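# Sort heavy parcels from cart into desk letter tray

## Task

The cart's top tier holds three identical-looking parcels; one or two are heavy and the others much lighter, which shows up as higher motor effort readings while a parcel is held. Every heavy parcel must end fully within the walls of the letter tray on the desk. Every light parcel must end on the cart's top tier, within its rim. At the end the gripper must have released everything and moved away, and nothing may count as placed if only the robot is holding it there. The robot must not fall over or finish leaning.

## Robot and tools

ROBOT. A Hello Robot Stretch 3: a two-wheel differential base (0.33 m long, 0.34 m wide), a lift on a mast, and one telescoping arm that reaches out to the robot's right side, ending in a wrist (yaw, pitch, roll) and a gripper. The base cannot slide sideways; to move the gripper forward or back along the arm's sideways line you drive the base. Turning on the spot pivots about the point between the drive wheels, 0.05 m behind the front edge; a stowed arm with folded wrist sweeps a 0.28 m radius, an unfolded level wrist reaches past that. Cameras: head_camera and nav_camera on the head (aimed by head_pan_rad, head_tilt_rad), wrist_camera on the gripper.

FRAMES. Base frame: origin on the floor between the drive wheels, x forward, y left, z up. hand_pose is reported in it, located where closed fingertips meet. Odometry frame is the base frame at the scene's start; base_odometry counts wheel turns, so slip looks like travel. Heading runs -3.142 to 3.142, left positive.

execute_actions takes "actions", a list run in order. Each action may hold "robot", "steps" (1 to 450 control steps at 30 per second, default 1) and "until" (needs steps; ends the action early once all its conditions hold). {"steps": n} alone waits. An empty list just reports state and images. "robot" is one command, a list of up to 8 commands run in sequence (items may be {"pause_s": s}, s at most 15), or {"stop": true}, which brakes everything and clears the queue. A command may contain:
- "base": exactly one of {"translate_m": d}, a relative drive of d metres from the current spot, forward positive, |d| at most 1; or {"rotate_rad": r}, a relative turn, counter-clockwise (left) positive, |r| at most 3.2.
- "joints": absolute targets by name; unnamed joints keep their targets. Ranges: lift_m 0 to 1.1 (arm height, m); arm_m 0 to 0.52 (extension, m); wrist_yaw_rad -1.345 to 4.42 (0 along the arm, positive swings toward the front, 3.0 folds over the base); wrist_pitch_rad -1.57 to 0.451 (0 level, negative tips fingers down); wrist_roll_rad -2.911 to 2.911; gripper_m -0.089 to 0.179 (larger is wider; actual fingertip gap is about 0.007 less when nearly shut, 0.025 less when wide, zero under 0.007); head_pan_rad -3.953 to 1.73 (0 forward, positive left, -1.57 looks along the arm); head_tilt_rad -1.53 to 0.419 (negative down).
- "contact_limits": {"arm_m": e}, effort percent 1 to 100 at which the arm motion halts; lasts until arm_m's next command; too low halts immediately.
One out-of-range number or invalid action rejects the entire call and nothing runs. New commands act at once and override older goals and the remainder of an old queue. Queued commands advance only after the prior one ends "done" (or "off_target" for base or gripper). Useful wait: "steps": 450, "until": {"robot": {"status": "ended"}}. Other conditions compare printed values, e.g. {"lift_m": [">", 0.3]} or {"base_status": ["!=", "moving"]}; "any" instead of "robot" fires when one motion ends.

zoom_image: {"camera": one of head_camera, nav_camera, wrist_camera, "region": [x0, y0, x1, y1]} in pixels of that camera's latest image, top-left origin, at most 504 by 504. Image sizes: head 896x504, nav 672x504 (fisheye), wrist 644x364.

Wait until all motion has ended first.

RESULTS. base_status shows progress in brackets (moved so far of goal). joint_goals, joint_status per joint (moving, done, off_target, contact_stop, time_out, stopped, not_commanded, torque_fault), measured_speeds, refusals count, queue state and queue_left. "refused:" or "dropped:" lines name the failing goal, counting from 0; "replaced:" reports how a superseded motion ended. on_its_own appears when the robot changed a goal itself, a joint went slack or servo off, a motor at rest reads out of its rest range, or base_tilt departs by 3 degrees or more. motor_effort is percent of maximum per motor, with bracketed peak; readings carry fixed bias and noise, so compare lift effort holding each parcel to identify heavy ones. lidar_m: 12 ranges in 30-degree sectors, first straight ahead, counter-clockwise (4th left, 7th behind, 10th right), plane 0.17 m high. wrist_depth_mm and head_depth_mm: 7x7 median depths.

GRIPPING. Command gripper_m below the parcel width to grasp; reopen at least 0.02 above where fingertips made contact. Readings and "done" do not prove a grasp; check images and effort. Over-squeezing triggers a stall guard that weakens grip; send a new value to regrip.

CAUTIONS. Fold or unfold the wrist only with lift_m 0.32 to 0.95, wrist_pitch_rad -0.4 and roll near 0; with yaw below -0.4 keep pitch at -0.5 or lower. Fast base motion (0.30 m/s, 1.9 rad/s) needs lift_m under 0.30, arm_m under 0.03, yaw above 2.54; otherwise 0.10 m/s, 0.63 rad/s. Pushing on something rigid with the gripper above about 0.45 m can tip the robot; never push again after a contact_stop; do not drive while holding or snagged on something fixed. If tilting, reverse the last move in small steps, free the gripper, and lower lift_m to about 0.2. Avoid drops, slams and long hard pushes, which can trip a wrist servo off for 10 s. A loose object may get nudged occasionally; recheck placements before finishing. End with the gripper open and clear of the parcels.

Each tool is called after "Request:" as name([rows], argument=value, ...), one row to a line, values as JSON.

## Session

Request:
execute_actions(actions=[])

Scene clock: 0.00 s.
robot.base_odometry: x=+0.000 y=+0.000 heading=+0.000 (m, m, rad; robot's odometry frame)
robot.turned_by_wheels: +0.000 (rad since the last result)
robot.turned_by_imu: +0.000 (rad since the last result)
robot.base_tilt: forward=+0.7 right=-0.9 (deg)
robot.lidar_m: 1.86 2.08 2.22 2.51 2.13 1.55 1.96 1.64 1.63 1.69 1.36 1.66
robot.head_depth_mm: 1630 1654 1662 1670 1692 1710 1737 / 1762 1778 1805 1813 1831 1842 1859 / 1899 1898 1956 1964 1979 2015 1987 / 2018 2089 2117 2140 2153 2172 2154 / 2168 2278 2312 2351 2383 2387 2267 / 2178 2549 2553 2617 2634 2672 2279 / 2175 2715 2736 2747 2825 2756 2274
robot.base_status: not_commanded
robot.joint_positions: lift_m=+0.401 arm_m=+0.001 wrist_yaw_rad=+2.895 wrist_pitch_rad=-0.376 wrist_roll_rad=-0.007 gripper_m=+0.037 head_pan_rad=-0.008 head_tilt_rad=+0.009
robot.joint_goals: lift_m=+0.401 arm_m=+0.001 wrist_yaw_rad=+2.895 wrist_pitch_rad=-0.376 wrist_roll_rad=-0.007 gripper_m=+0.037 head_pan_rad=-0.008 head_tilt_rad=+0.009
robot.joint_status: lift_m=not_commanded arm_m=not_commanded wrist_yaw_rad=not_commanded wrist_pitch_rad=not_commanded wrist_roll_rad=not_commanded gripper_m=not_commanded head_pan_rad=not_commanded head_tilt_rad=not_commanded
robot.measured_speeds: translate_m=+0.000 rotate_rad=+0.000 lift_m=+0.000 arm_m=+0.000 wrist_yaw_rad=+0.000 wrist_pitch_rad=+0.000 wrist_roll_rad=+0.000 head_pan_rad=+0.000 head_tilt_rad=+0.000
robot: refusals=0 queue=idle queue_left=0
robot.motor_effort: left_wheel=+0 right_wheel=+1 lift_m=+27 arm_m=-1 wrist_yaw_rad=+0 wrist_pitch_rad=+6 wrist_roll_rad=+0 gripper_m=+0 head_pan_rad=+0 head_tilt_rad=+1 (%)
robot.hand_pose: x=+0.0348 y=+0.0762 z=+0.4235 quat_wxyz=(+0.217, +0.703, +0.046, +0.676) (m; robot's base frame)
robot.wrist_depth_mm: - - - - - - - / - - - - - - - / - - - - - - - / 946 - 953 951 958 941 932 / 787 - 816 771 785 774 766 / 657 644 - 653 652 644 648 / 570 567 567 563 564 556 558
pictures: head_camera (sideways: a quarter turn clockwise sets it upright), nav_camera (sideways: a quarter turn counterclockwise sets it upright), wrist_camera
Images, in order (width x height): head_camera 896x504, nav_camera 672x504, wrist_camera 644x364.

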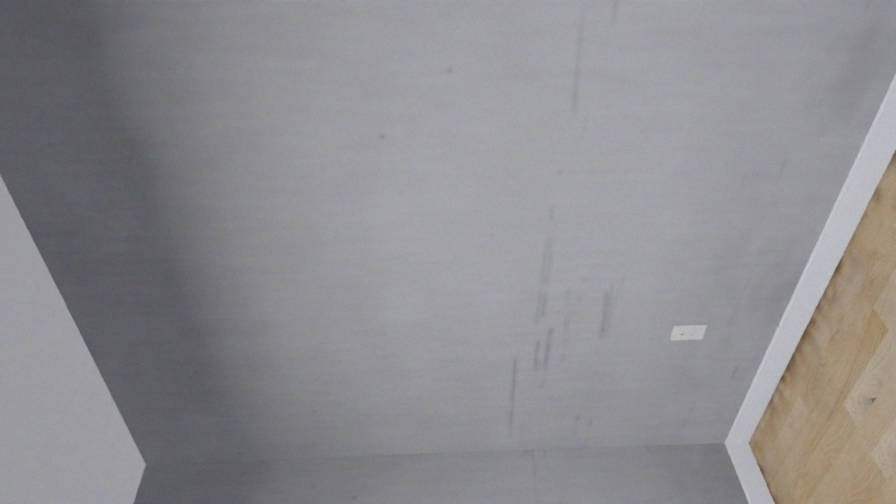

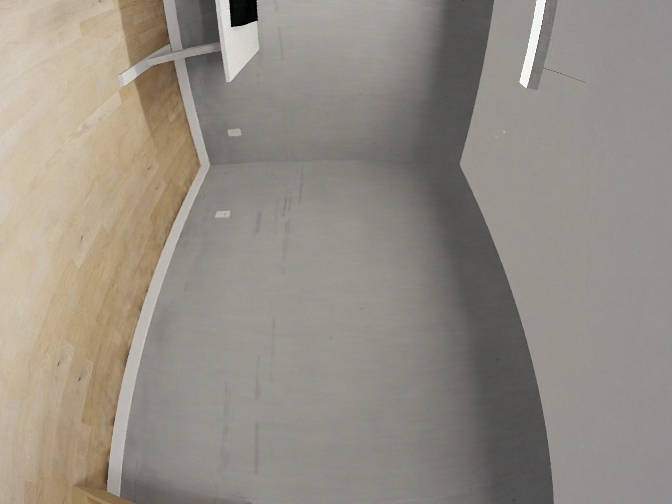

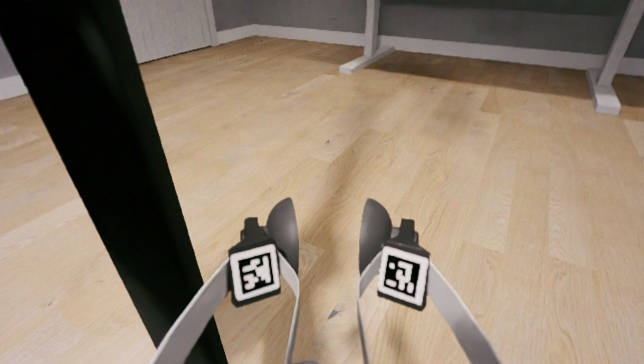

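Request:
execute_actions([
  {"robot":{"joints":{"lift_m":0.28,"head_pan_rad":1.73,"head_tilt_rad":-0.6}},"steps":150,"until":{"robot":{"status":"ended"}}},
])

Scene clock: 72.47 s.
robot.base_odometry: x=+0.000 y=+0.000 heading=+0.000 (m, m, rad; robot's odometry frame)
robot.turned_by_wheels: +0.000 (rad since the last result)
robot.turned_by_imu: -0.001 (rad since the last result)
robot.base_tilt: forward=+0.6 right=-0.9 (deg)
robot.lidar_m: 1.87 2.08 2.22 2.51 2.13 1.54 1.97 1.64 1.63 1.69 1.36 1.65
robot.head_depth_mm: 2548 2748 2816 2163 1717 1440 1245 / 2751 3022 2869 2140 1723 1444 1242 / 2668 2993 2861 2125 1728 1449 1243 / 2423 2675 2813 2135 1722 1439 1248 / 2281 2470 2642 2169 1749 1452 1244 / 2108 2266 2531 2163 1735 1481 - / 1971 2133 2370 2242 - - -
robot.base_status: not_commanded
robot.joint_positions: lift_m=+0.281 arm_m=+0.001 wrist_yaw_rad=+2.895 wrist_pitch_rad=-0.376 wrist_roll_rad=-0.007 gripper_m=+0.037 head_pan_rad=+1.715 head_tilt_rad=-0.592
robot.joint_goals: lift_m=+0.280 arm_m=+0.001 wrist_yaw_rad=+2.895 wrist_pitch_rad=-0.376 wrist_roll_rad=-0.007 gripper_m=+0.037 head_pan_rad=+1.730 head_tilt_rad=-0.600
robot.joint_status: lift_m=done arm_m=not_commanded wrist_yaw_rad=not_commanded wrist_pitch_rad=not_commanded wrist_roll_rad=not_commanded gripper_m=not_commanded head_pan_rad=done head_tilt_rad=done
robot.measured_speeds: translate_m=+0.000 rotate_rad=+0.000 lift_m=+0.000 arm_m=+0.000 wrist_yaw_rad=+0.000 wrist_pitch_rad=+0.000 wrist_roll_rad=+0.000 head_pan_rad=+0.000 head_tilt_rad=+0.000
robot: refusals=0 queue=done queue_left=0
robot.motor_effort: left_wheel=+0(1) right_wheel=+1(1) lift_m=+14(27) arm_m=-1(2) wrist_yaw_rad=+0(0) wrist_pitch_rad=+6(6) wrist_roll_rad=+0(0) gripper_m=+0(0) head_pan_rad=+3(27) head_tilt_rad=-3(27) (%)
robot.hand_pose: x=+0.0348 y=+0.0761 z=+0.3028 quat_wxyz=(+0.217, +0.703, +0.047, +0.676) (m; robot's base frame)
robot.wrist_depth_mm: - - - - - - - / - - - - - - - / - - - - 978 958 964 / 753 - 748 746 731 751 743 / 611 - 641 605 617 598 601 / 513 500 - 513 502 504 505 / 455 - - 438 439 432 436
pictures: head_camera (sideways: a quarter turn clockwise sets it upright), nav_camera (sideways: a quarter turn counterclockwise sets it upright), wrist_camera
Images, in order (width x height): head_camera 896x504, nav_camera 672x504, wrist_camera 644x364.

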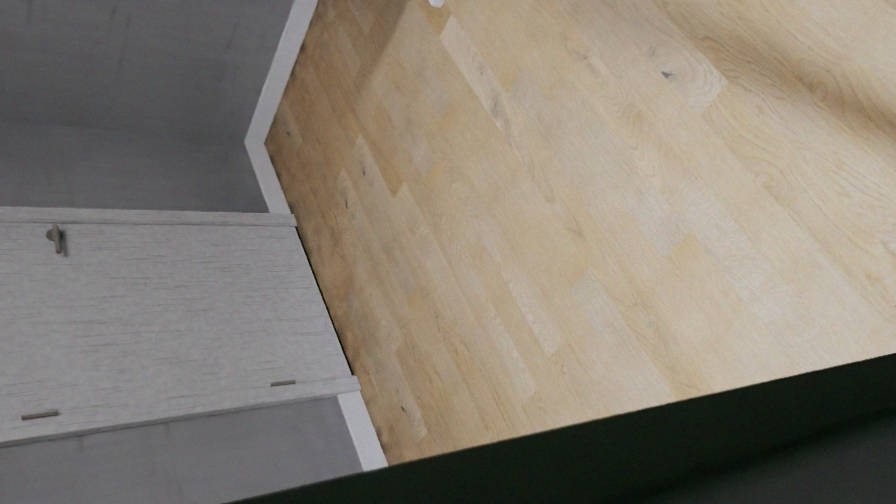

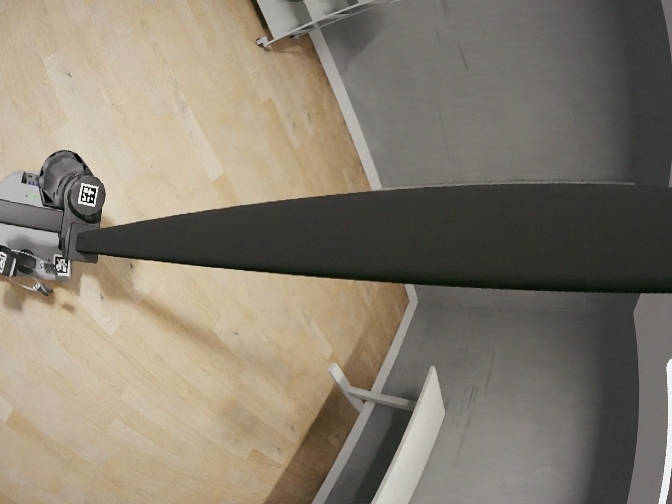

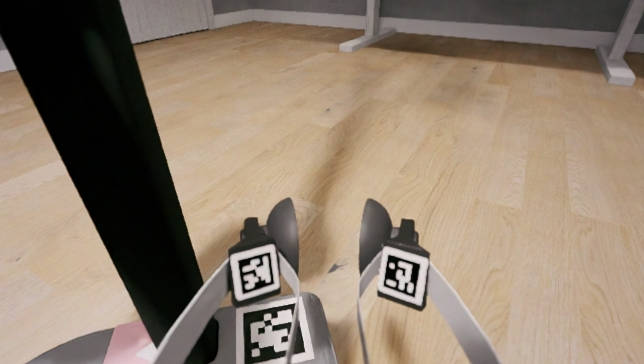

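Request:
zoom_image(camera="nav_camera", region=[230, 0, 430, 80])

Region (230, 0, 430, 80) of nav_camera's 672x504 image, scaled by 2.520, with more detail than that image has; it fills the top 202 rows of this view, and the rest is white.

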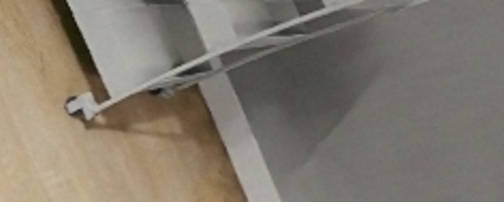

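Request:
execute_actions([
  {"robot":{"base":{"rotate_rad":-0.323},"joints":{"head_pan_rad":1.23,"head_tilt_rad":-0.3}},"steps":150,"until":{"robot":{"status":"ended"}}},
])

Scene clock: 193.83 s.
robot.base_odometry: x=+0.000 y=+0.000 heading=-0.323 (m, m, rad; robot's odometry frame)
robot.turned_by_wheels: -0.323 (rad since the last result)
robot.turned_by_imu: -0.324 (rad since the last result)
robot.base_tilt: forward=+0.7 right=-0.9 (deg)
robot.lidar_m: 1.67 2.13 2.08 2.23 2.29 1.55 1.56 1.76 1.63 1.65 1.70 1.36
robot.head_depth_mm: 2147 2280 2396 2479 2454 1864 1504 / 2163 2265 2401 2132 2377 1863 1505 / 2172 2270 2442 2626 2447 1880 1513 / 2191 2338 2399 2614 2509 1882 1513 / 2197 2358 2434 2651 2520 1886 1506 / 2216 2335 2467 2704 2540 1895 1521 / 2215 2364 2501 2246 2410 1880 1527
robot.base_status: done (rotate_rad -0.3228 of -0.3230)
robot.joint_positions: lift_m=+0.281 arm_m=+0.001 wrist_yaw_rad=+2.895 wrist_pitch_rad=-0.376 wrist_roll_rad=-0.007 gripper_m=+0.037 head_pan_rad=+1.237 head_tilt_rad=-0.309
robot.joint_goals: lift_m=+0.280 arm_m=+0.001 wrist_yaw_rad=+2.895 wrist_pitch_rad=-0.376 wrist_roll_rad=-0.007 gripper_m=+0.037 head_pan_rad=+1.230 head_tilt_rad=-0.300
robot.joint_status: lift_m=done arm_m=not_commanded wrist_yaw_rad=not_commanded wrist_pitch_rad=not_commanded wrist_roll_rad=not_commanded gripper_m=not_commanded head_pan_rad=done head_tilt_rad=done
robot.measured_speeds: translate_m=+0.000 rotate_rad=+0.000 lift_m=+0.000 arm_m=+0.000 wrist_yaw_rad=+0.000 wrist_pitch_rad=+0.000 wrist_roll_rad=+0.000 head_pan_rad=+0.000 head_tilt_rad=+0.000
robot: refusals=0 queue=done queue_left=0
robot.motor_effort: left_wheel=+3(8) right_wheel=-4(8) lift_m=+14(14) arm_m=-1(2) wrist_yaw_rad=+0(0) wrist_pitch_rad=+6(6) wrist_roll_rad=+1(0) gripper_m=+0(1) head_pan_rad=-2(21) head_tilt_rad=+4(20) (%)
robot.hand_pose: x=+0.0348 y=+0.0761 z=+0.3028 quat_wxyz=(+0.217, +0.703, +0.047, +0.676) (m; robot's base frame)
robot.wrist_depth_mm: - - - - - - - / - - - - - - - / - - - - 955 945 955 / 753 - 753 748 749 748 727 / 604 - 630 604 620 599 598 / 510 505 - 510 498 503 506 / 454 - - 438 437 437 440
pictures: head_camera (sideways: a quarter turn clockwise sets it upright), nav_camera (sideways: a quarter turn counterclockwise sets it upright), wrist_camera
Images, in order (width x height): head_camera 896x504, nav_camera 672x504, wrist_camera 644x364.

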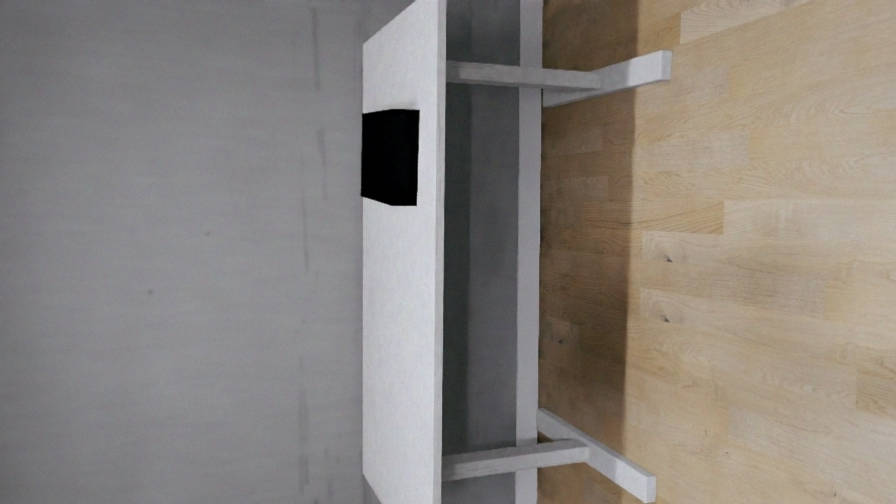

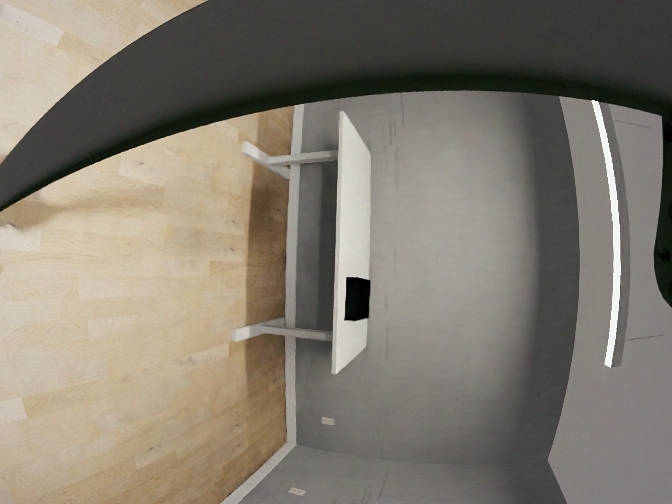

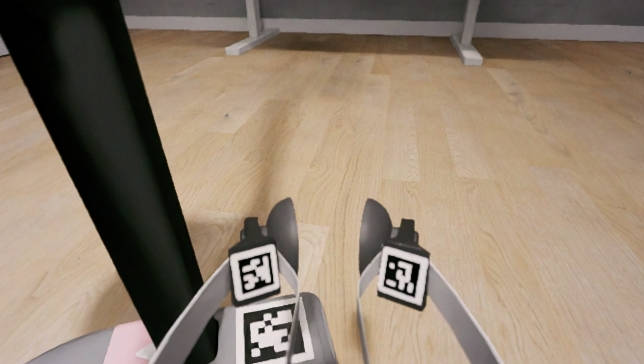

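Request:
zoom_image(camera="head_camera", region=[340, 80, 460, 230])

Request:
zoom_image(camera="head_camera", region=[340, 0, 700, 130])

Request:
zoom_image(camera="head_camera", region=[340, 374, 700, 504])

Region (340, 80, 460, 230) of head_camera's 896x504 image, scaled by 3.360, with more detail than that image has; it fills the left 403 columns of this view, and the rest is white.

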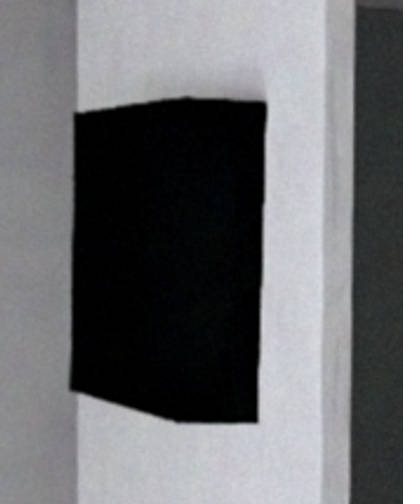

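Region (340, 0, 700, 130) of head_camera's 896x504 image, scaled by 1.400, with more detail than that image has; it fills the top 182 rows of this view, and the rest is white.

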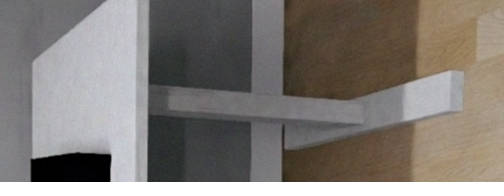

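Region (340, 374, 700, 504) of head_camera's 896x504 image, scaled by 1.400, with more detail than that image has; it fills the top 182 rows of this view, and the rest is white.

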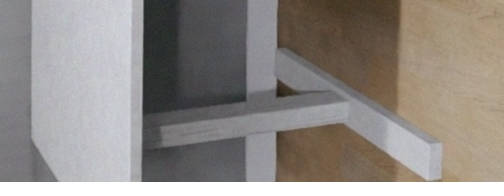

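Request:
execute_actions([
  {"robot":{"base":{"translate_m":-1.0},"joints":{"head_pan_rad":-1.6,"head_tilt_rad":-0.85,"gripper_m":0.083}},"steps":300,"until":{"robot":{"x":["<",-0.569]}}},
  {"robot":[{"base":{"translate_m":-0.655}},{"base":{"rotate_rad":-1.998}}],"steps":450,"until":{"robot":{"status":"ended"}}},
])

Scene clock: 319.27 s.
robot.base_odometry: x=-1.191 y=+0.398 heading=-2.321 (m, m, rad; robot's odometry frame)
robot.turned_by_wheels: -1.998 (rad since the last result)
robot.turned_by_imu: -2.006 (rad since the last result)
robot.base_tilt: forward=+0.7 right=-1.0 (deg)
robot.lidar_m: 1.14 1.17 1.57 2.50 2.91 3.00 2.59 1.40 0.40 0.39 0.41 1.35
robot.head_depth_mm: 897 1034 892 777 829 1233 1139 / 892 1030 858 789 940 1158 1145 / 883 1021 883 779 932 1156 1159 / 884 1016 890 793 938 1140 1168 / 875 1001 894 744 937 1086 1145 / 870 1007 1094 797 760 1253 1148 / 861 992 1168 1424 1441 1269 1148
robot.base_status: done (rotate_rad -1.9978 of -1.9980)
robot.joint_positions: lift_m=+0.281 arm_m=+0.001 wrist_yaw_rad=+2.895 wrist_pitch_rad=-0.376 wrist_roll_rad=-0.007 gripper_m=+0.083 head_pan_rad=-1.593 head_tilt_rad=-0.840
robot.joint_goals: lift_m=+0.280 arm_m=+0.001 wrist_yaw_rad=+2.895 wrist_pitch_rad=-0.376 wrist_roll_rad=-0.007 gripper_m=+0.083 head_pan_rad=-1.600 head_tilt_rad=-0.850
robot.joint_status: lift_m=done arm_m=not_commanded wrist_yaw_rad=not_commanded wrist_pitch_rad=not_commanded wrist_roll_rad=not_commanded gripper_m=done head_pan_rad=done head_tilt_rad=done
robot.measured_speeds: translate_m=+0.000 rotate_rad=+0.000 lift_m=+0.000 arm_m=+0.000 wrist_yaw_rad=+0.000 wrist_pitch_rad=+0.000 wrist_roll_rad=+0.000 head_pan_rad=+0.000 head_tilt_rad=+0.000
robot: refusals=0 queue=done queue_left=0
robot.motor_effort: left_wheel=+3(10) right_wheel=-3(11) lift_m=+14(14) arm_m=-2(2) wrist_yaw_rad=+1(0) wrist_pitch_rad=+6(6) wrist_roll_rad=+0(0) gripper_m=+0(95) head_pan_rad=-2(25) head_tilt_rad=-5(27) (%)
robot.hand_pose: x=+0.0348 y=+0.0761 z=+0.3028 quat_wxyz=(+0.217, +0.703, +0.047, +0.676) (m; robot's base frame)
robot.wrist_depth_mm: - - - - - - - / - - - - - - - / - - - - 962 958 947 / 756 - 739 749 753 739 736 / 605 - 632 607 619 599 599 / 516 504 512 518 489 506 503 / 455 - - 438 439 436 440
pictures: head_camera (sideways: a quarter turn clockwise sets it upright), nav_camera (sideways: a quarter turn counterclockwise sets it upright), wrist_camera
Images, in order (width x height): head_camera 896x504, nav_camera 672x504, wrist_camera 644x364.

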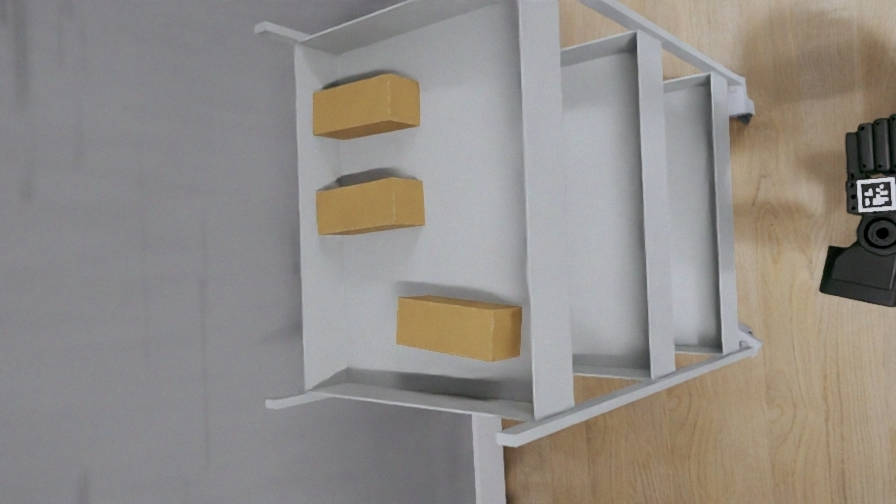

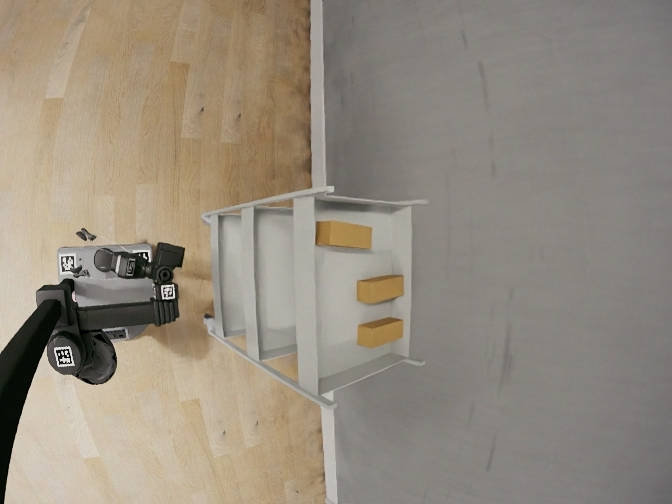

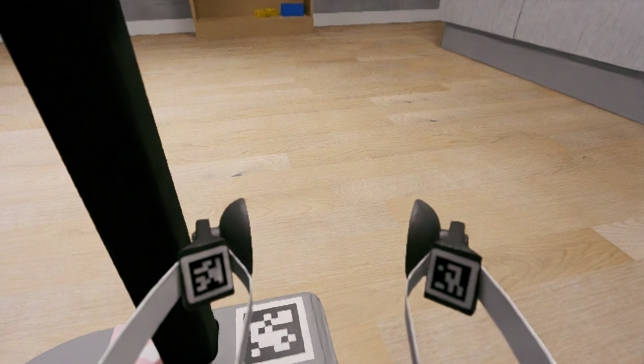

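Request:
zoom_image(camera="head_camera", region=[290, 50, 450, 250])

Request:
zoom_image(camera="head_camera", region=[380, 270, 560, 430])

Region (290, 50, 450, 250) of head_camera's 896x504 image, scaled by 2.520, with more detail than that image has; it fills the left 403 columns of this view, and the rest is white.

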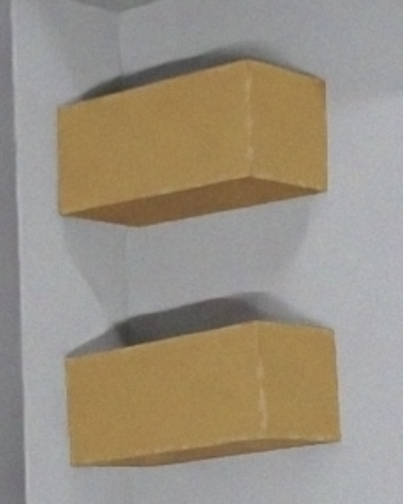

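Region (380, 270, 560, 430) of head_camera's 896x504 image, scaled by 2.800, with more detail than that image has.

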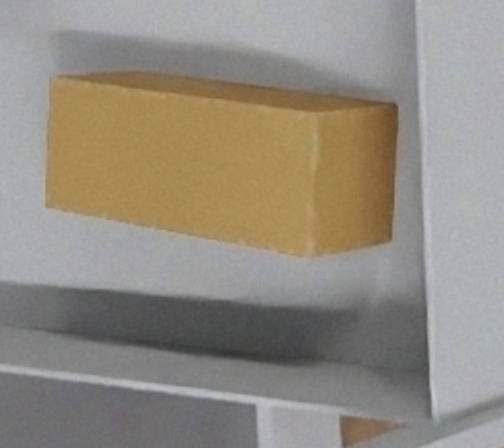

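Request:
execute_actions([
  {"robot":{"base":{"translate_m":0.075},"joints":{"lift_m":0.88}},"steps":300,"until":{"robot":{"lift_m":[">",0.36]}}},
  {"robot":{"joints":{"wrist_yaw_rad":-0.08,"wrist_pitch_rad":-1.5,"arm_m":0.13}},"steps":300,"until":{"robot":{"lift_m":[">",0.81]}}},
  {"robot":{"joints":{"arm_m":0.362}},"steps":300,"until":{"robot":{"status":"ended"}}},
])

Scene clock: 442.07 s.
robot.base_odometry: x=-1.242 y=+0.344 heading=-2.321 (m, m, rad; robot's odometry frame)
robot.turned_by_wheels: +0.000 (rad since the last result)
robot.turned_by_imu: -0.001 (rad since the last result)
robot.base_tilt: forward=+0.8 right=-0.8 (deg)
robot.lidar_m: 1.06 1.09 1.47 2.51 2.91 3.07 2.67 1.40 0.41 0.39 1.00 1.35
robot.head_depth_mm: 892 1002 - - 935 1157 1145 / 852 - 886 793 942 1162 1133 / 837 - 877 780 939 1150 1145 / 843 - 882 743 934 1146 1140 / 871 1008 1102 805 939 1215 1140 / 866 999 1173 1428 1429 1267 1138 / 859 992 1168 1411 1434 1264 1144
robot.base_status: done (translate_m +0.0750 of +0.0750)
robot.joint_positions: lift_m=+0.879 arm_m=+0.362 wrist_yaw_rad=-0.079 wrist_pitch_rad=-1.496 wrist_roll_rad=-0.007 gripper_m=+0.083 head_pan_rad=-1.593 head_tilt_rad=-0.840
robot.joint_goals: lift_m=+0.880 arm_m=+0.362 wrist_yaw_rad=-0.080 wrist_pitch_rad=-1.500 wrist_roll_rad=-0.007 gripper_m=+0.083 head_pan_rad=-1.600 head_tilt_rad=-0.850
robot.joint_status: lift_m=done arm_m=done wrist_yaw_rad=done wrist_pitch_rad=done wrist_roll_rad=not_commanded gripper_m=done head_pan_rad=done head_tilt_rad=done
robot.measured_speeds: translate_m=+0.000 rotate_rad=+0.000 lift_m=+0.000 arm_m=+0.000 wrist_yaw_rad=+0.000 wrist_pitch_rad=+0.000 wrist_roll_rad=+0.000 head_pan_rad=+0.000 head_tilt_rad=+0.000
robot: refusals=0 queue=done queue_left=0
robot.motor_effort: left_wheel=+3(9) right_wheel=-4(8) lift_m=+37(43) arm_m=+0(1) wrist_yaw_rad=-2(6) wrist_pitch_rad=-2(8) wrist_roll_rad=+0(0) gripper_m=+1(0) head_pan_rad=-2(2) head_tilt_rad=-5(4) (%)
robot.hand_pose: x=-0.0212 y=-0.5018 z=+0.7608 quat_wxyz=(+0.501, +0.462, -0.535, -0.500) (m; robot's base frame)
robot.wrist_depth_mm: 863 866 244 244 241 193 233 / 888 883 250 246 246 223 244 / 898 895 255 203 251 250 248 / 910 929 258 207 257 256 253 / 941 929 263 212 262 260 258 / 959 939 270 217 268 266 264 / - - 258 266 259 253 241
pictures: head_camera (sideways: a quarter turn clockwise sets it upright), nav_camera (sideways: a quarter turn counterclockwise sets it upright), wrist_camera
Images, in order (width x height): head_camera 896x504, nav_camera 672x504, wrist_camera 644x364.

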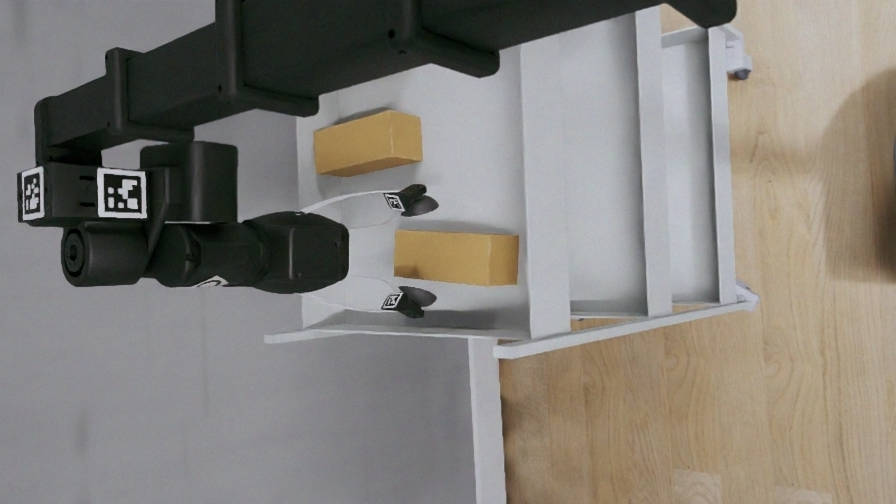

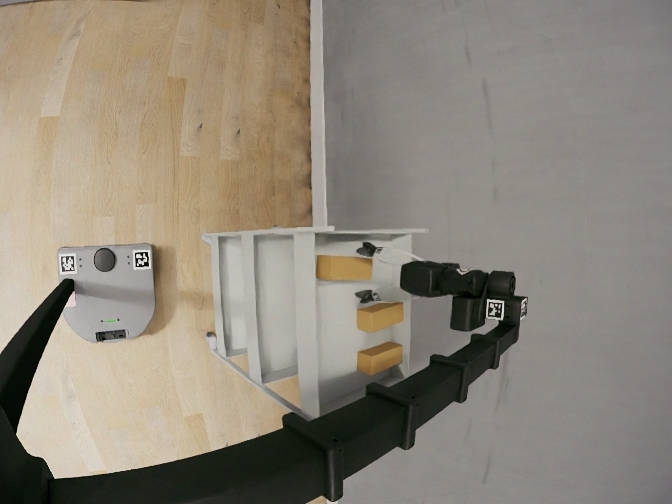

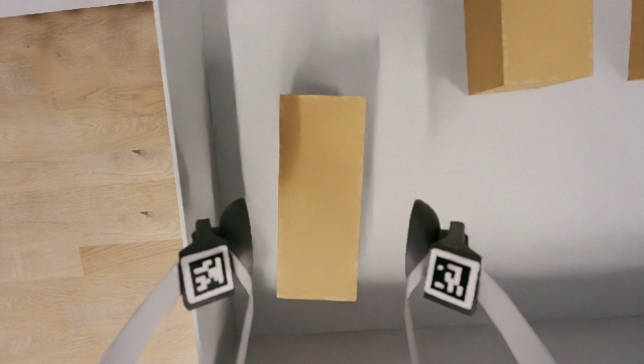

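Request:
execute_actions([
  {"robot":[{"joints":{"lift_m":0.807,"arm_m":0.373,"wrist_yaw_rad":-0.105}},{"joints":{"gripper_m":0.01}},{"joints":{"lift_m":0.835}}],"steps":450,"until":{"robot":{"status":"ended"}}},
])

Scene clock: 478.80 s.
robot.base_odometry: x=-1.242 y=+0.344 heading=-2.321 (m, m, rad; robot's odometry frame)
robot.turned_by_wheels: +0.000 (rad since the last result)
robot.turned_by_imu: -0.001 (rad since the last result)
robot.base_tilt: forward=+0.7 right=-0.8 (deg)
robot.lidar_m: 1.06 1.09 1.47 2.52 2.90 3.06 2.67 1.40 0.41 0.39 1.00 1.35
robot.head_depth_mm: 895 1034 1135 - - 1160 1130 / 885 - - 781 937 1153 1142 / 864 - 868 788 940 1164 1144 / 876 - - 719 939 1141 1140 / 876 1001 1101 809 938 1223 1141 / 865 994 1175 1429 1443 1267 1142 / 862 990 1161 1427 1435 1271 1139
robot.base_status: done (translate_m +0.0750 of +0.0750)
robot.joint_positions: lift_m=+0.834 arm_m=+0.373 wrist_yaw_rad=-0.102 wrist_pitch_rad=-1.496 wrist_roll_rad=-0.007 gripper_m=+0.011 head_pan_rad=-1.593 head_tilt_rad=-0.840
robot.joint_goals: lift_m=+0.835 arm_m=+0.373 wrist_yaw_rad=-0.105 wrist_pitch_rad=-1.500 wrist_roll_rad=-0.007 gripper_m=+0.010 head_pan_rad=-1.600 head_tilt_rad=-0.850
robot.joint_status: lift_m=done arm_m=done wrist_yaw_rad=done wrist_pitch_rad=done wrist_roll_rad=not_commanded gripper_m=done head_pan_rad=done head_tilt_rad=done
robot.measured_speeds: translate_m=+0.000 rotate_rad=+0.000 lift_m=+0.000 arm_m=+0.000 wrist_yaw_rad=+0.000 wrist_pitch_rad=+0.000 wrist_roll_rad=+0.000 head_pan_rad=+0.000 head_tilt_rad=+0.000
robot: refusals=0 queue=done queue_left=0
robot.motor_effort: left_wheel=+3(4) right_wheel=-4(4) lift_m=+39(41) arm_m=+0(0) wrist_yaw_rad=-4(3) wrist_pitch_rad=-2(2) wrist_roll_rad=+0(0) gripper_m=-19(99) head_pan_rad=-2(2) head_tilt_rad=-3(5) (%)
robot.hand_pose: x=-0.0211 y=-0.5128 z=+0.7158 quat_wxyz=(+0.495, +0.456, -0.540, -0.506) (m; robot's base frame)
robot.wrist_depth_mm: 820 175 202 201 199 184 149 / 853 173 206 205 204 200 153 / 866 182 210 128 206 207 205 / 868 189 214 131 209 211 209 / 893 186 217 133 214 216 214 / 892 897 198 136 136 219 217 / 942 920 227 139 224 225 222
pictures: head_camera (sideways: a quarter turn clockwise sets it upright), nav_camera (sideways: a quarter turn counterclockwise sets it upright), wrist_camera
Images, in order (width x height): head_camera 896x504, nav_camera 672x504, wrist_camera 644x364.

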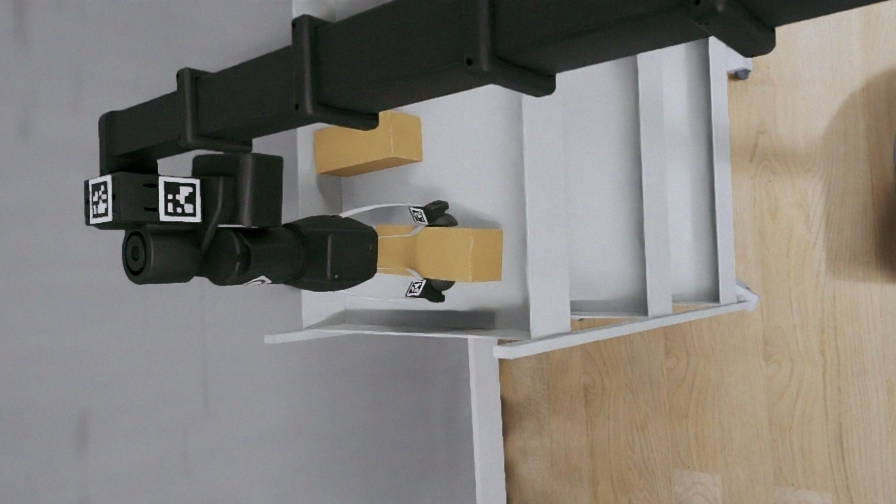

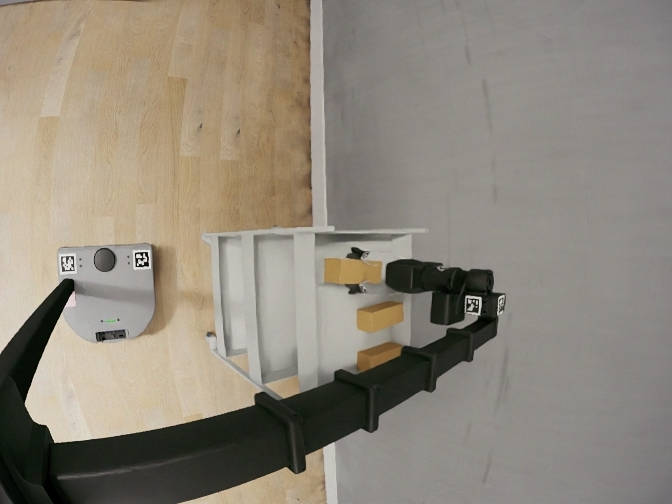

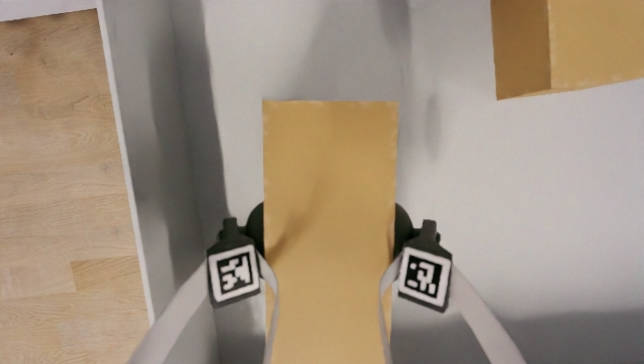

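Request:
execute_actions(actions=[])

Scene clock: 482.27 s.
robot.base_odometry: x=-1.242 y=+0.344 heading=-2.321 (m, m, rad; robot's odometry frame)
robot.turned_by_wheels: +0.000 (rad since the last result)
robot.turned_by_imu: +0.000 (rad since the last result)
robot.base_tilt: forward=+0.7 right=-0.9 (deg)
robot.lidar_m: 1.06 1.10 1.47 2.51 2.90 3.08 2.67 1.40 0.41 0.39 1.00 1.35
robot.head_depth_mm: 896 1034 1131 - - 1156 1131 / 885 - - 780 936 1158 1142 / 866 - 876 788 935 1163 1139 / 872 - - 721 940 1135 1135 / 872 1005 1106 813 933 1215 1142 / 871 999 1177 1438 1437 1272 1141 / 861 987 1161 1414 1435 1265 1137
robot.base_status: done (translate_m +0.0750 of +0.0750)
robot.joint_positions: lift_m=+0.834 arm_m=+0.373 wrist_yaw_rad=-0.102 wrist_pitch_rad=-1.496 wrist_roll_rad=-0.007 gripper_m=+0.011 head_pan_rad=-1.593 head_tilt_rad=-0.840
robot.joint_goals: lift_m=+0.835 arm_m=+0.373 wrist_yaw_rad=-0.105 wrist_pitch_rad=-1.500 wrist_roll_rad=-0.007 gripper_m=+0.010 head_pan_rad=-1.600 head_tilt_rad=-0.850
robot.joint_status: lift_m=done arm_m=done wrist_yaw_rad=done wrist_pitch_rad=done wrist_roll_rad=not_commanded gripper_m=done head_pan_rad=done head_tilt_rad=done
robot.measured_speeds: translate_m=+0.000 rotate_rad=+0.000 lift_m=+0.000 arm_m=+0.000 wrist_yaw_rad=+0.000 wrist_pitch_rad=+0.000 wrist_roll_rad=+0.000 head_pan_rad=+0.000 head_tilt_rad=+0.000
robot: refusals=0 queue=done queue_left=0
robot.motor_effort: left_wheel=+3(4) right_wheel=-3(4) lift_m=+39(39) arm_m=+1(0) wrist_yaw_rad=-4(4) wrist_pitch_rad=-2(2) wrist_roll_rad=+0(0) gripper_m=-20(18) head_pan_rad=-2(2) head_tilt_rad=-4(4) (%)
robot.hand_pose: x=-0.0211 y=-0.5128 z=+0.7158 quat_wxyz=(+0.495, +0.456, -0.540, -0.506) (m; robot's base frame)
robot.wrist_depth_mm: 817 175 203 201 200 184 150 / 846 174 206 205 204 201 152 / 866 182 211 128 207 206 205 / 881 189 214 130 211 211 209 / 898 187 218 134 214 215 213 / 914 895 199 137 136 219 218 / 916 915 228 140 224 225 223
pictures: head_camera (sideways: a quarter turn clockwise sets it upright), nav_camera (sideways: a quarter turn counterclockwise sets it upright), wrist_camera
Images, in order (width x height): head_camera 896x504, nav_camera 672x504, wrist_camera 644x364.

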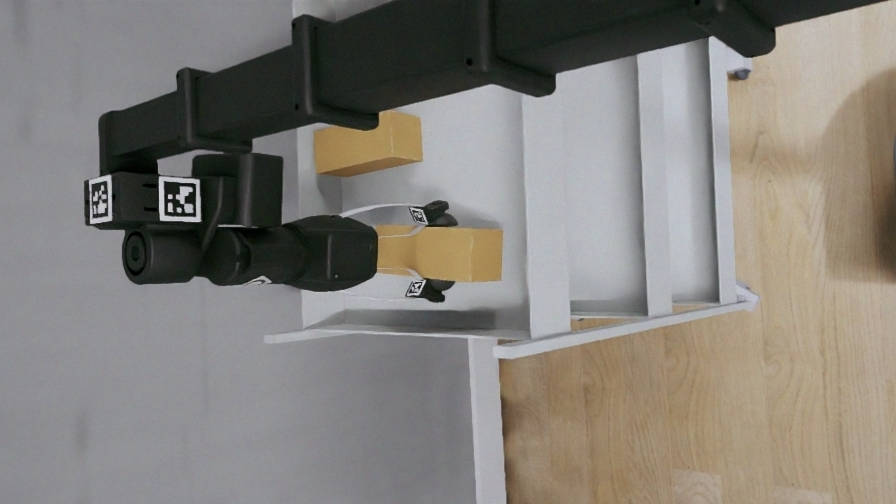

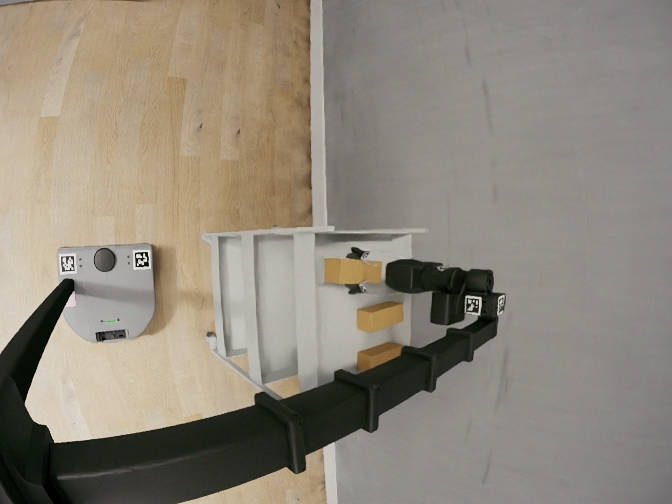

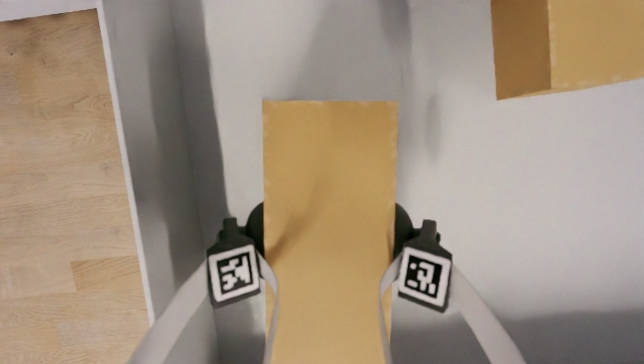

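Request:
execute_actions(actions=[])

Scene clock: 486.00 s.
robot.base_odometry: x=-1.242 y=+0.344 heading=-2.321 (m, m, rad; robot's odometry frame)
robot.turned_by_wheels: +0.000 (rad since the last result)
robot.turned_by_imu: +0.000 (rad since the last result)
robot.base_tilt: forward=+0.7 right=-0.7 (deg)
robot.lidar_m: 1.07 1.09 1.47 2.51 2.91 3.06 2.67 1.40 0.41 0.39 1.00 1.35
robot.head_depth_mm: 900 1037 1139 - - 1160 1134 / 884 - - 779 937 1153 1145 / 866 - 867 789 939 1155 1136 / 876 - - 721 938 1136 1142 / 869 1010 1103 811 938 1204 1140 / 866 995 1176 1436 1438 1272 1141 / 860 987 1163 1427 1430 1264 1143
robot.base_status: done (translate_m +0.0750 of +0.0750)
robot.joint_positions: lift_m=+0.834 arm_m=+0.373 wrist_yaw_rad=-0.102 wrist_pitch_rad=-1.496 wrist_roll_rad=-0.007 gripper_m=+0.011 head_pan_rad=-1.593 head_tilt_rad=-0.840
robot.joint_goals: lift_m=+0.835 arm_m=+0.373 wrist_yaw_rad=-0.105 wrist_pitch_rad=-1.500 wrist_roll_rad=-0.007 gripper_m=+0.010 head_pan_rad=-1.600 head_tilt_rad=-0.850
robot.joint_status: lift_m=done arm_m=done wrist_yaw_rad=done wrist_pitch_rad=done wrist_roll_rad=not_commanded gripper_m=done head_pan_rad=done head_tilt_rad=done
robot.measured_speeds: translate_m=+0.000 rotate_rad=+0.000 lift_m=+0.000 arm_m=+0.000 wrist_yaw_rad=+0.000 wrist_pitch_rad=+0.000 wrist_roll_rad=+0.000 head_pan_rad=+0.000 head_tilt_rad=+0.000
robot: refusals=0 queue=done queue_left=0
robot.motor_effort: left_wheel=+3(4) right_wheel=-4(4) lift_m=+39(38) arm_m=+1(0) wrist_yaw_rad=-4(4) wrist_pitch_rad=-2(2) wrist_roll_rad=+0(0) gripper_m=-19(18) head_pan_rad=-2(2) head_tilt_rad=-5(5) (%)
robot.hand_pose: x=-0.0211 y=-0.5128 z=+0.7158 quat_wxyz=(+0.495, +0.456, -0.540, -0.506) (m; robot's base frame)
robot.wrist_depth_mm: 805 175 202 201 199 184 150 / 841 174 205 204 204 200 152 / 856 182 210 128 207 206 205 / 871 189 214 131 211 210 209 / 886 188 217 134 214 214 214 / 909 901 199 137 137 219 218 / 923 913 227 139 223 224 222
pictures: head_camera (sideways: a quarter turn clockwise sets it upright), nav_camera (sideways: a quarter turn counterclockwise sets it upright), wrist_camera
Images, in order (width x height): head_camera 896x504, nav_camera 672x504, wrist_camera 644x364.

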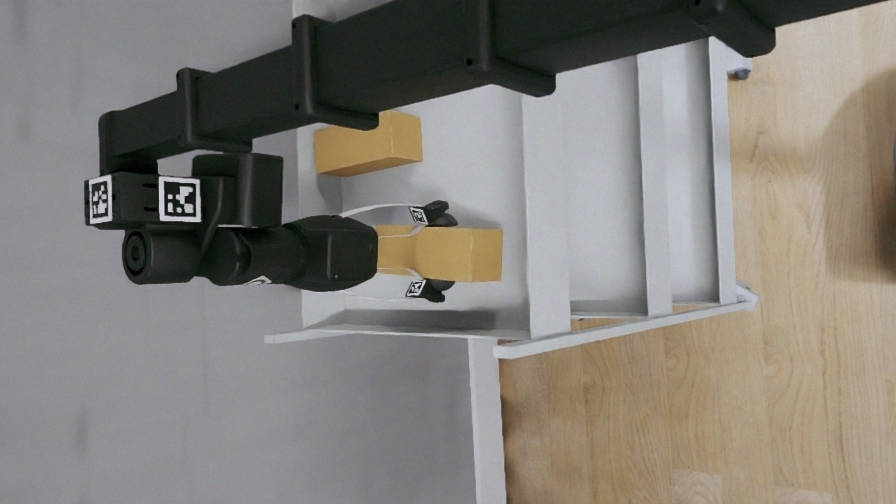

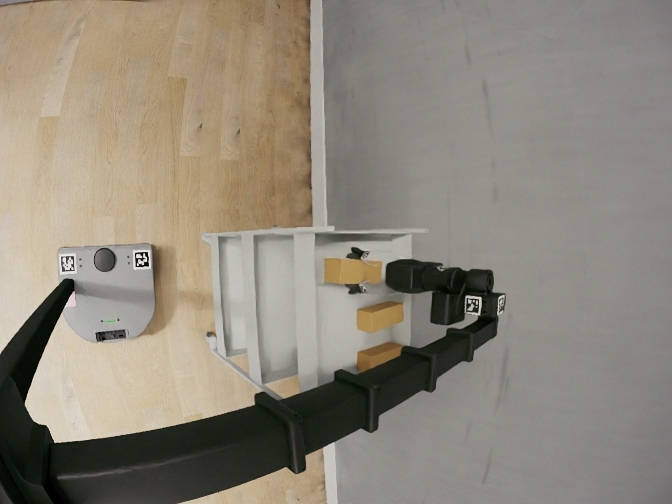

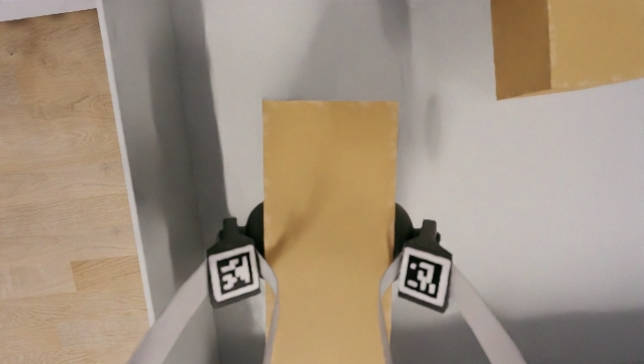

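Request:
execute_actions([
  {"robot":[{"joints":{"lift_m":0.806}},{"joints":{"gripper_m":0.083}},{"joints":{"lift_m":0.865,"arm_m":0.5,"wrist_yaw_rad":0.05}}],"steps":450,"until":{"robot":{"lift_m":[">",0.846],"queue_left":["=",0]}}},
  {"robot":{"base":{"translate_m":-0.129}},"steps":300,"until":{"robot":{"translate_m":["<",-0.122],"arm_m":[">",0.494]}}},
  {"robot":[{"joints":{"lift_m":0.807}},{"joints":{"gripper_m":0.01}},{"joints":{"lift_m":0.835}}],"steps":450,"until":{"robot":{"status":"ended"}}},
])

Scene clock: 537.07 s.
robot.base_odometry: x=-1.154 y=+0.438 heading=-2.321 (m, m, rad; robot's odometry frame)
robot.turned_by_wheels: +0.000 (rad since the last result)
robot.turned_by_imu: -0.001 (rad since the last result)
robot.base_tilt: forward=+0.8 right=-0.9 (deg)
robot.lidar_m: 1.19 1.23 1.65 2.50 2.90 2.95 2.54 1.41 0.41 0.39 0.41 1.35
robot.head_depth_mm: 903 1036 1201 - - 1269 1130 / 879 - - 781 933 1159 1147 / 845 1067 875 793 932 1156 1133 / 843 - 815 778 937 1138 1145 / 872 1010 892 780 936 1139 1139 / 873 999 895 762 934 1136 1143 / 866 995 1140 815 733 1264 1146
robot.base_status: done (translate_m -0.1290 of -0.1290)
robot.joint_positions: lift_m=+0.834 arm_m=+0.500 wrist_yaw_rad=+0.047 wrist_pitch_rad=-1.497 wrist_roll_rad=-0.007 gripper_m=+0.011 head_pan_rad=-1.593 head_tilt_rad=-0.840
robot.joint_goals: lift_m=+0.835 arm_m=+0.500 wrist_yaw_rad=+0.050 wrist_pitch_rad=-1.500 wrist_roll_rad=-0.007 gripper_m=+0.010 head_pan_rad=-1.600 head_tilt_rad=-0.850
robot.joint_status: lift_m=done arm_m=done wrist_yaw_rad=done wrist_pitch_rad=done wrist_roll_rad=not_commanded gripper_m=done head_pan_rad=done head_tilt_rad=done
robot.measured_speeds: translate_m=+0.000 rotate_rad=+0.000 lift_m=+0.000 arm_m=+0.000 wrist_yaw_rad=+0.000 wrist_pitch_rad=+0.000 wrist_roll_rad=+0.000 head_pan_rad=+0.000 head_tilt_rad=+0.000
robot: refusals=0 queue=done queue_left=0
robot.motor_effort: left_wheel=+2(4) right_wheel=-3(10) lift_m=+40(44) arm_m=+0(0) wrist_yaw_rad=+3(4) wrist_pitch_rad=-2(2) wrist_roll_rad=+0(0) gripper_m=-19(99) head_pan_rad=-2(3) head_tilt_rad=-4(3) (%)
robot.hand_pose: x=-0.0219 y=-0.6397 z=+0.7157 quat_wxyz=(+0.531, +0.495, -0.505, -0.468) (m; robot's base frame)
robot.wrist_depth_mm: 829 817 797 787 761 724 720 / 207 190 206 157 201 188 804 / 213 212 208 128 206 203 155 / 216 216 214 131 209 187 157 / 221 219 217 134 134 185 160 / 225 223 224 137 137 173 165 / 181 188 227 140 224 169 169
pictures: head_camera (sideways: a quarter turn clockwise sets it upright), nav_camera (sideways: a quarter turn counterclockwise sets it upright), wrist_camera
Images, in order (width x height): head_camera 896x504, nav_camera 672x504, wrist_camera 644x364.

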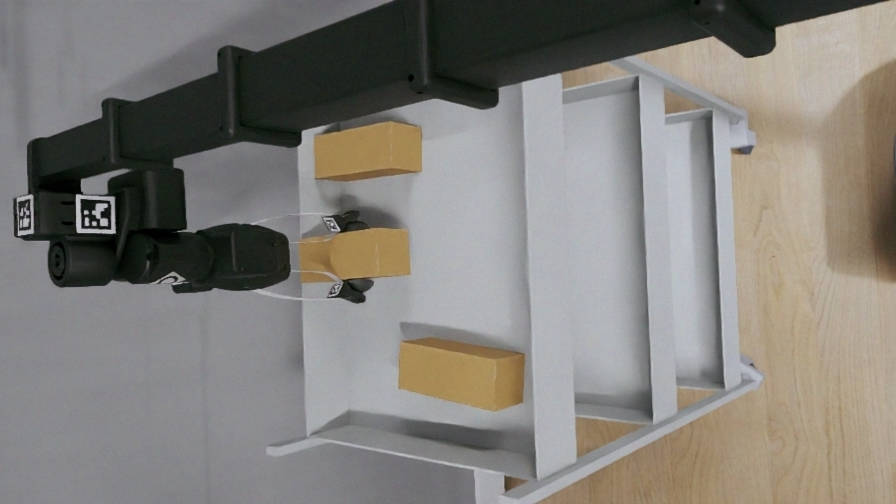

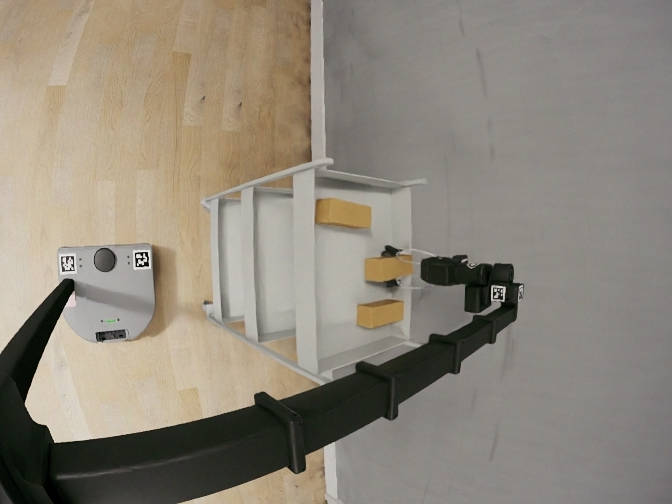

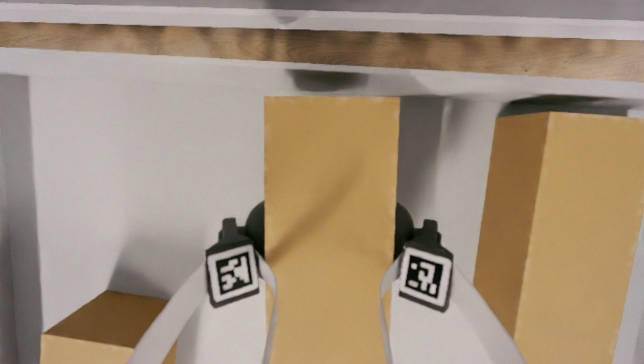

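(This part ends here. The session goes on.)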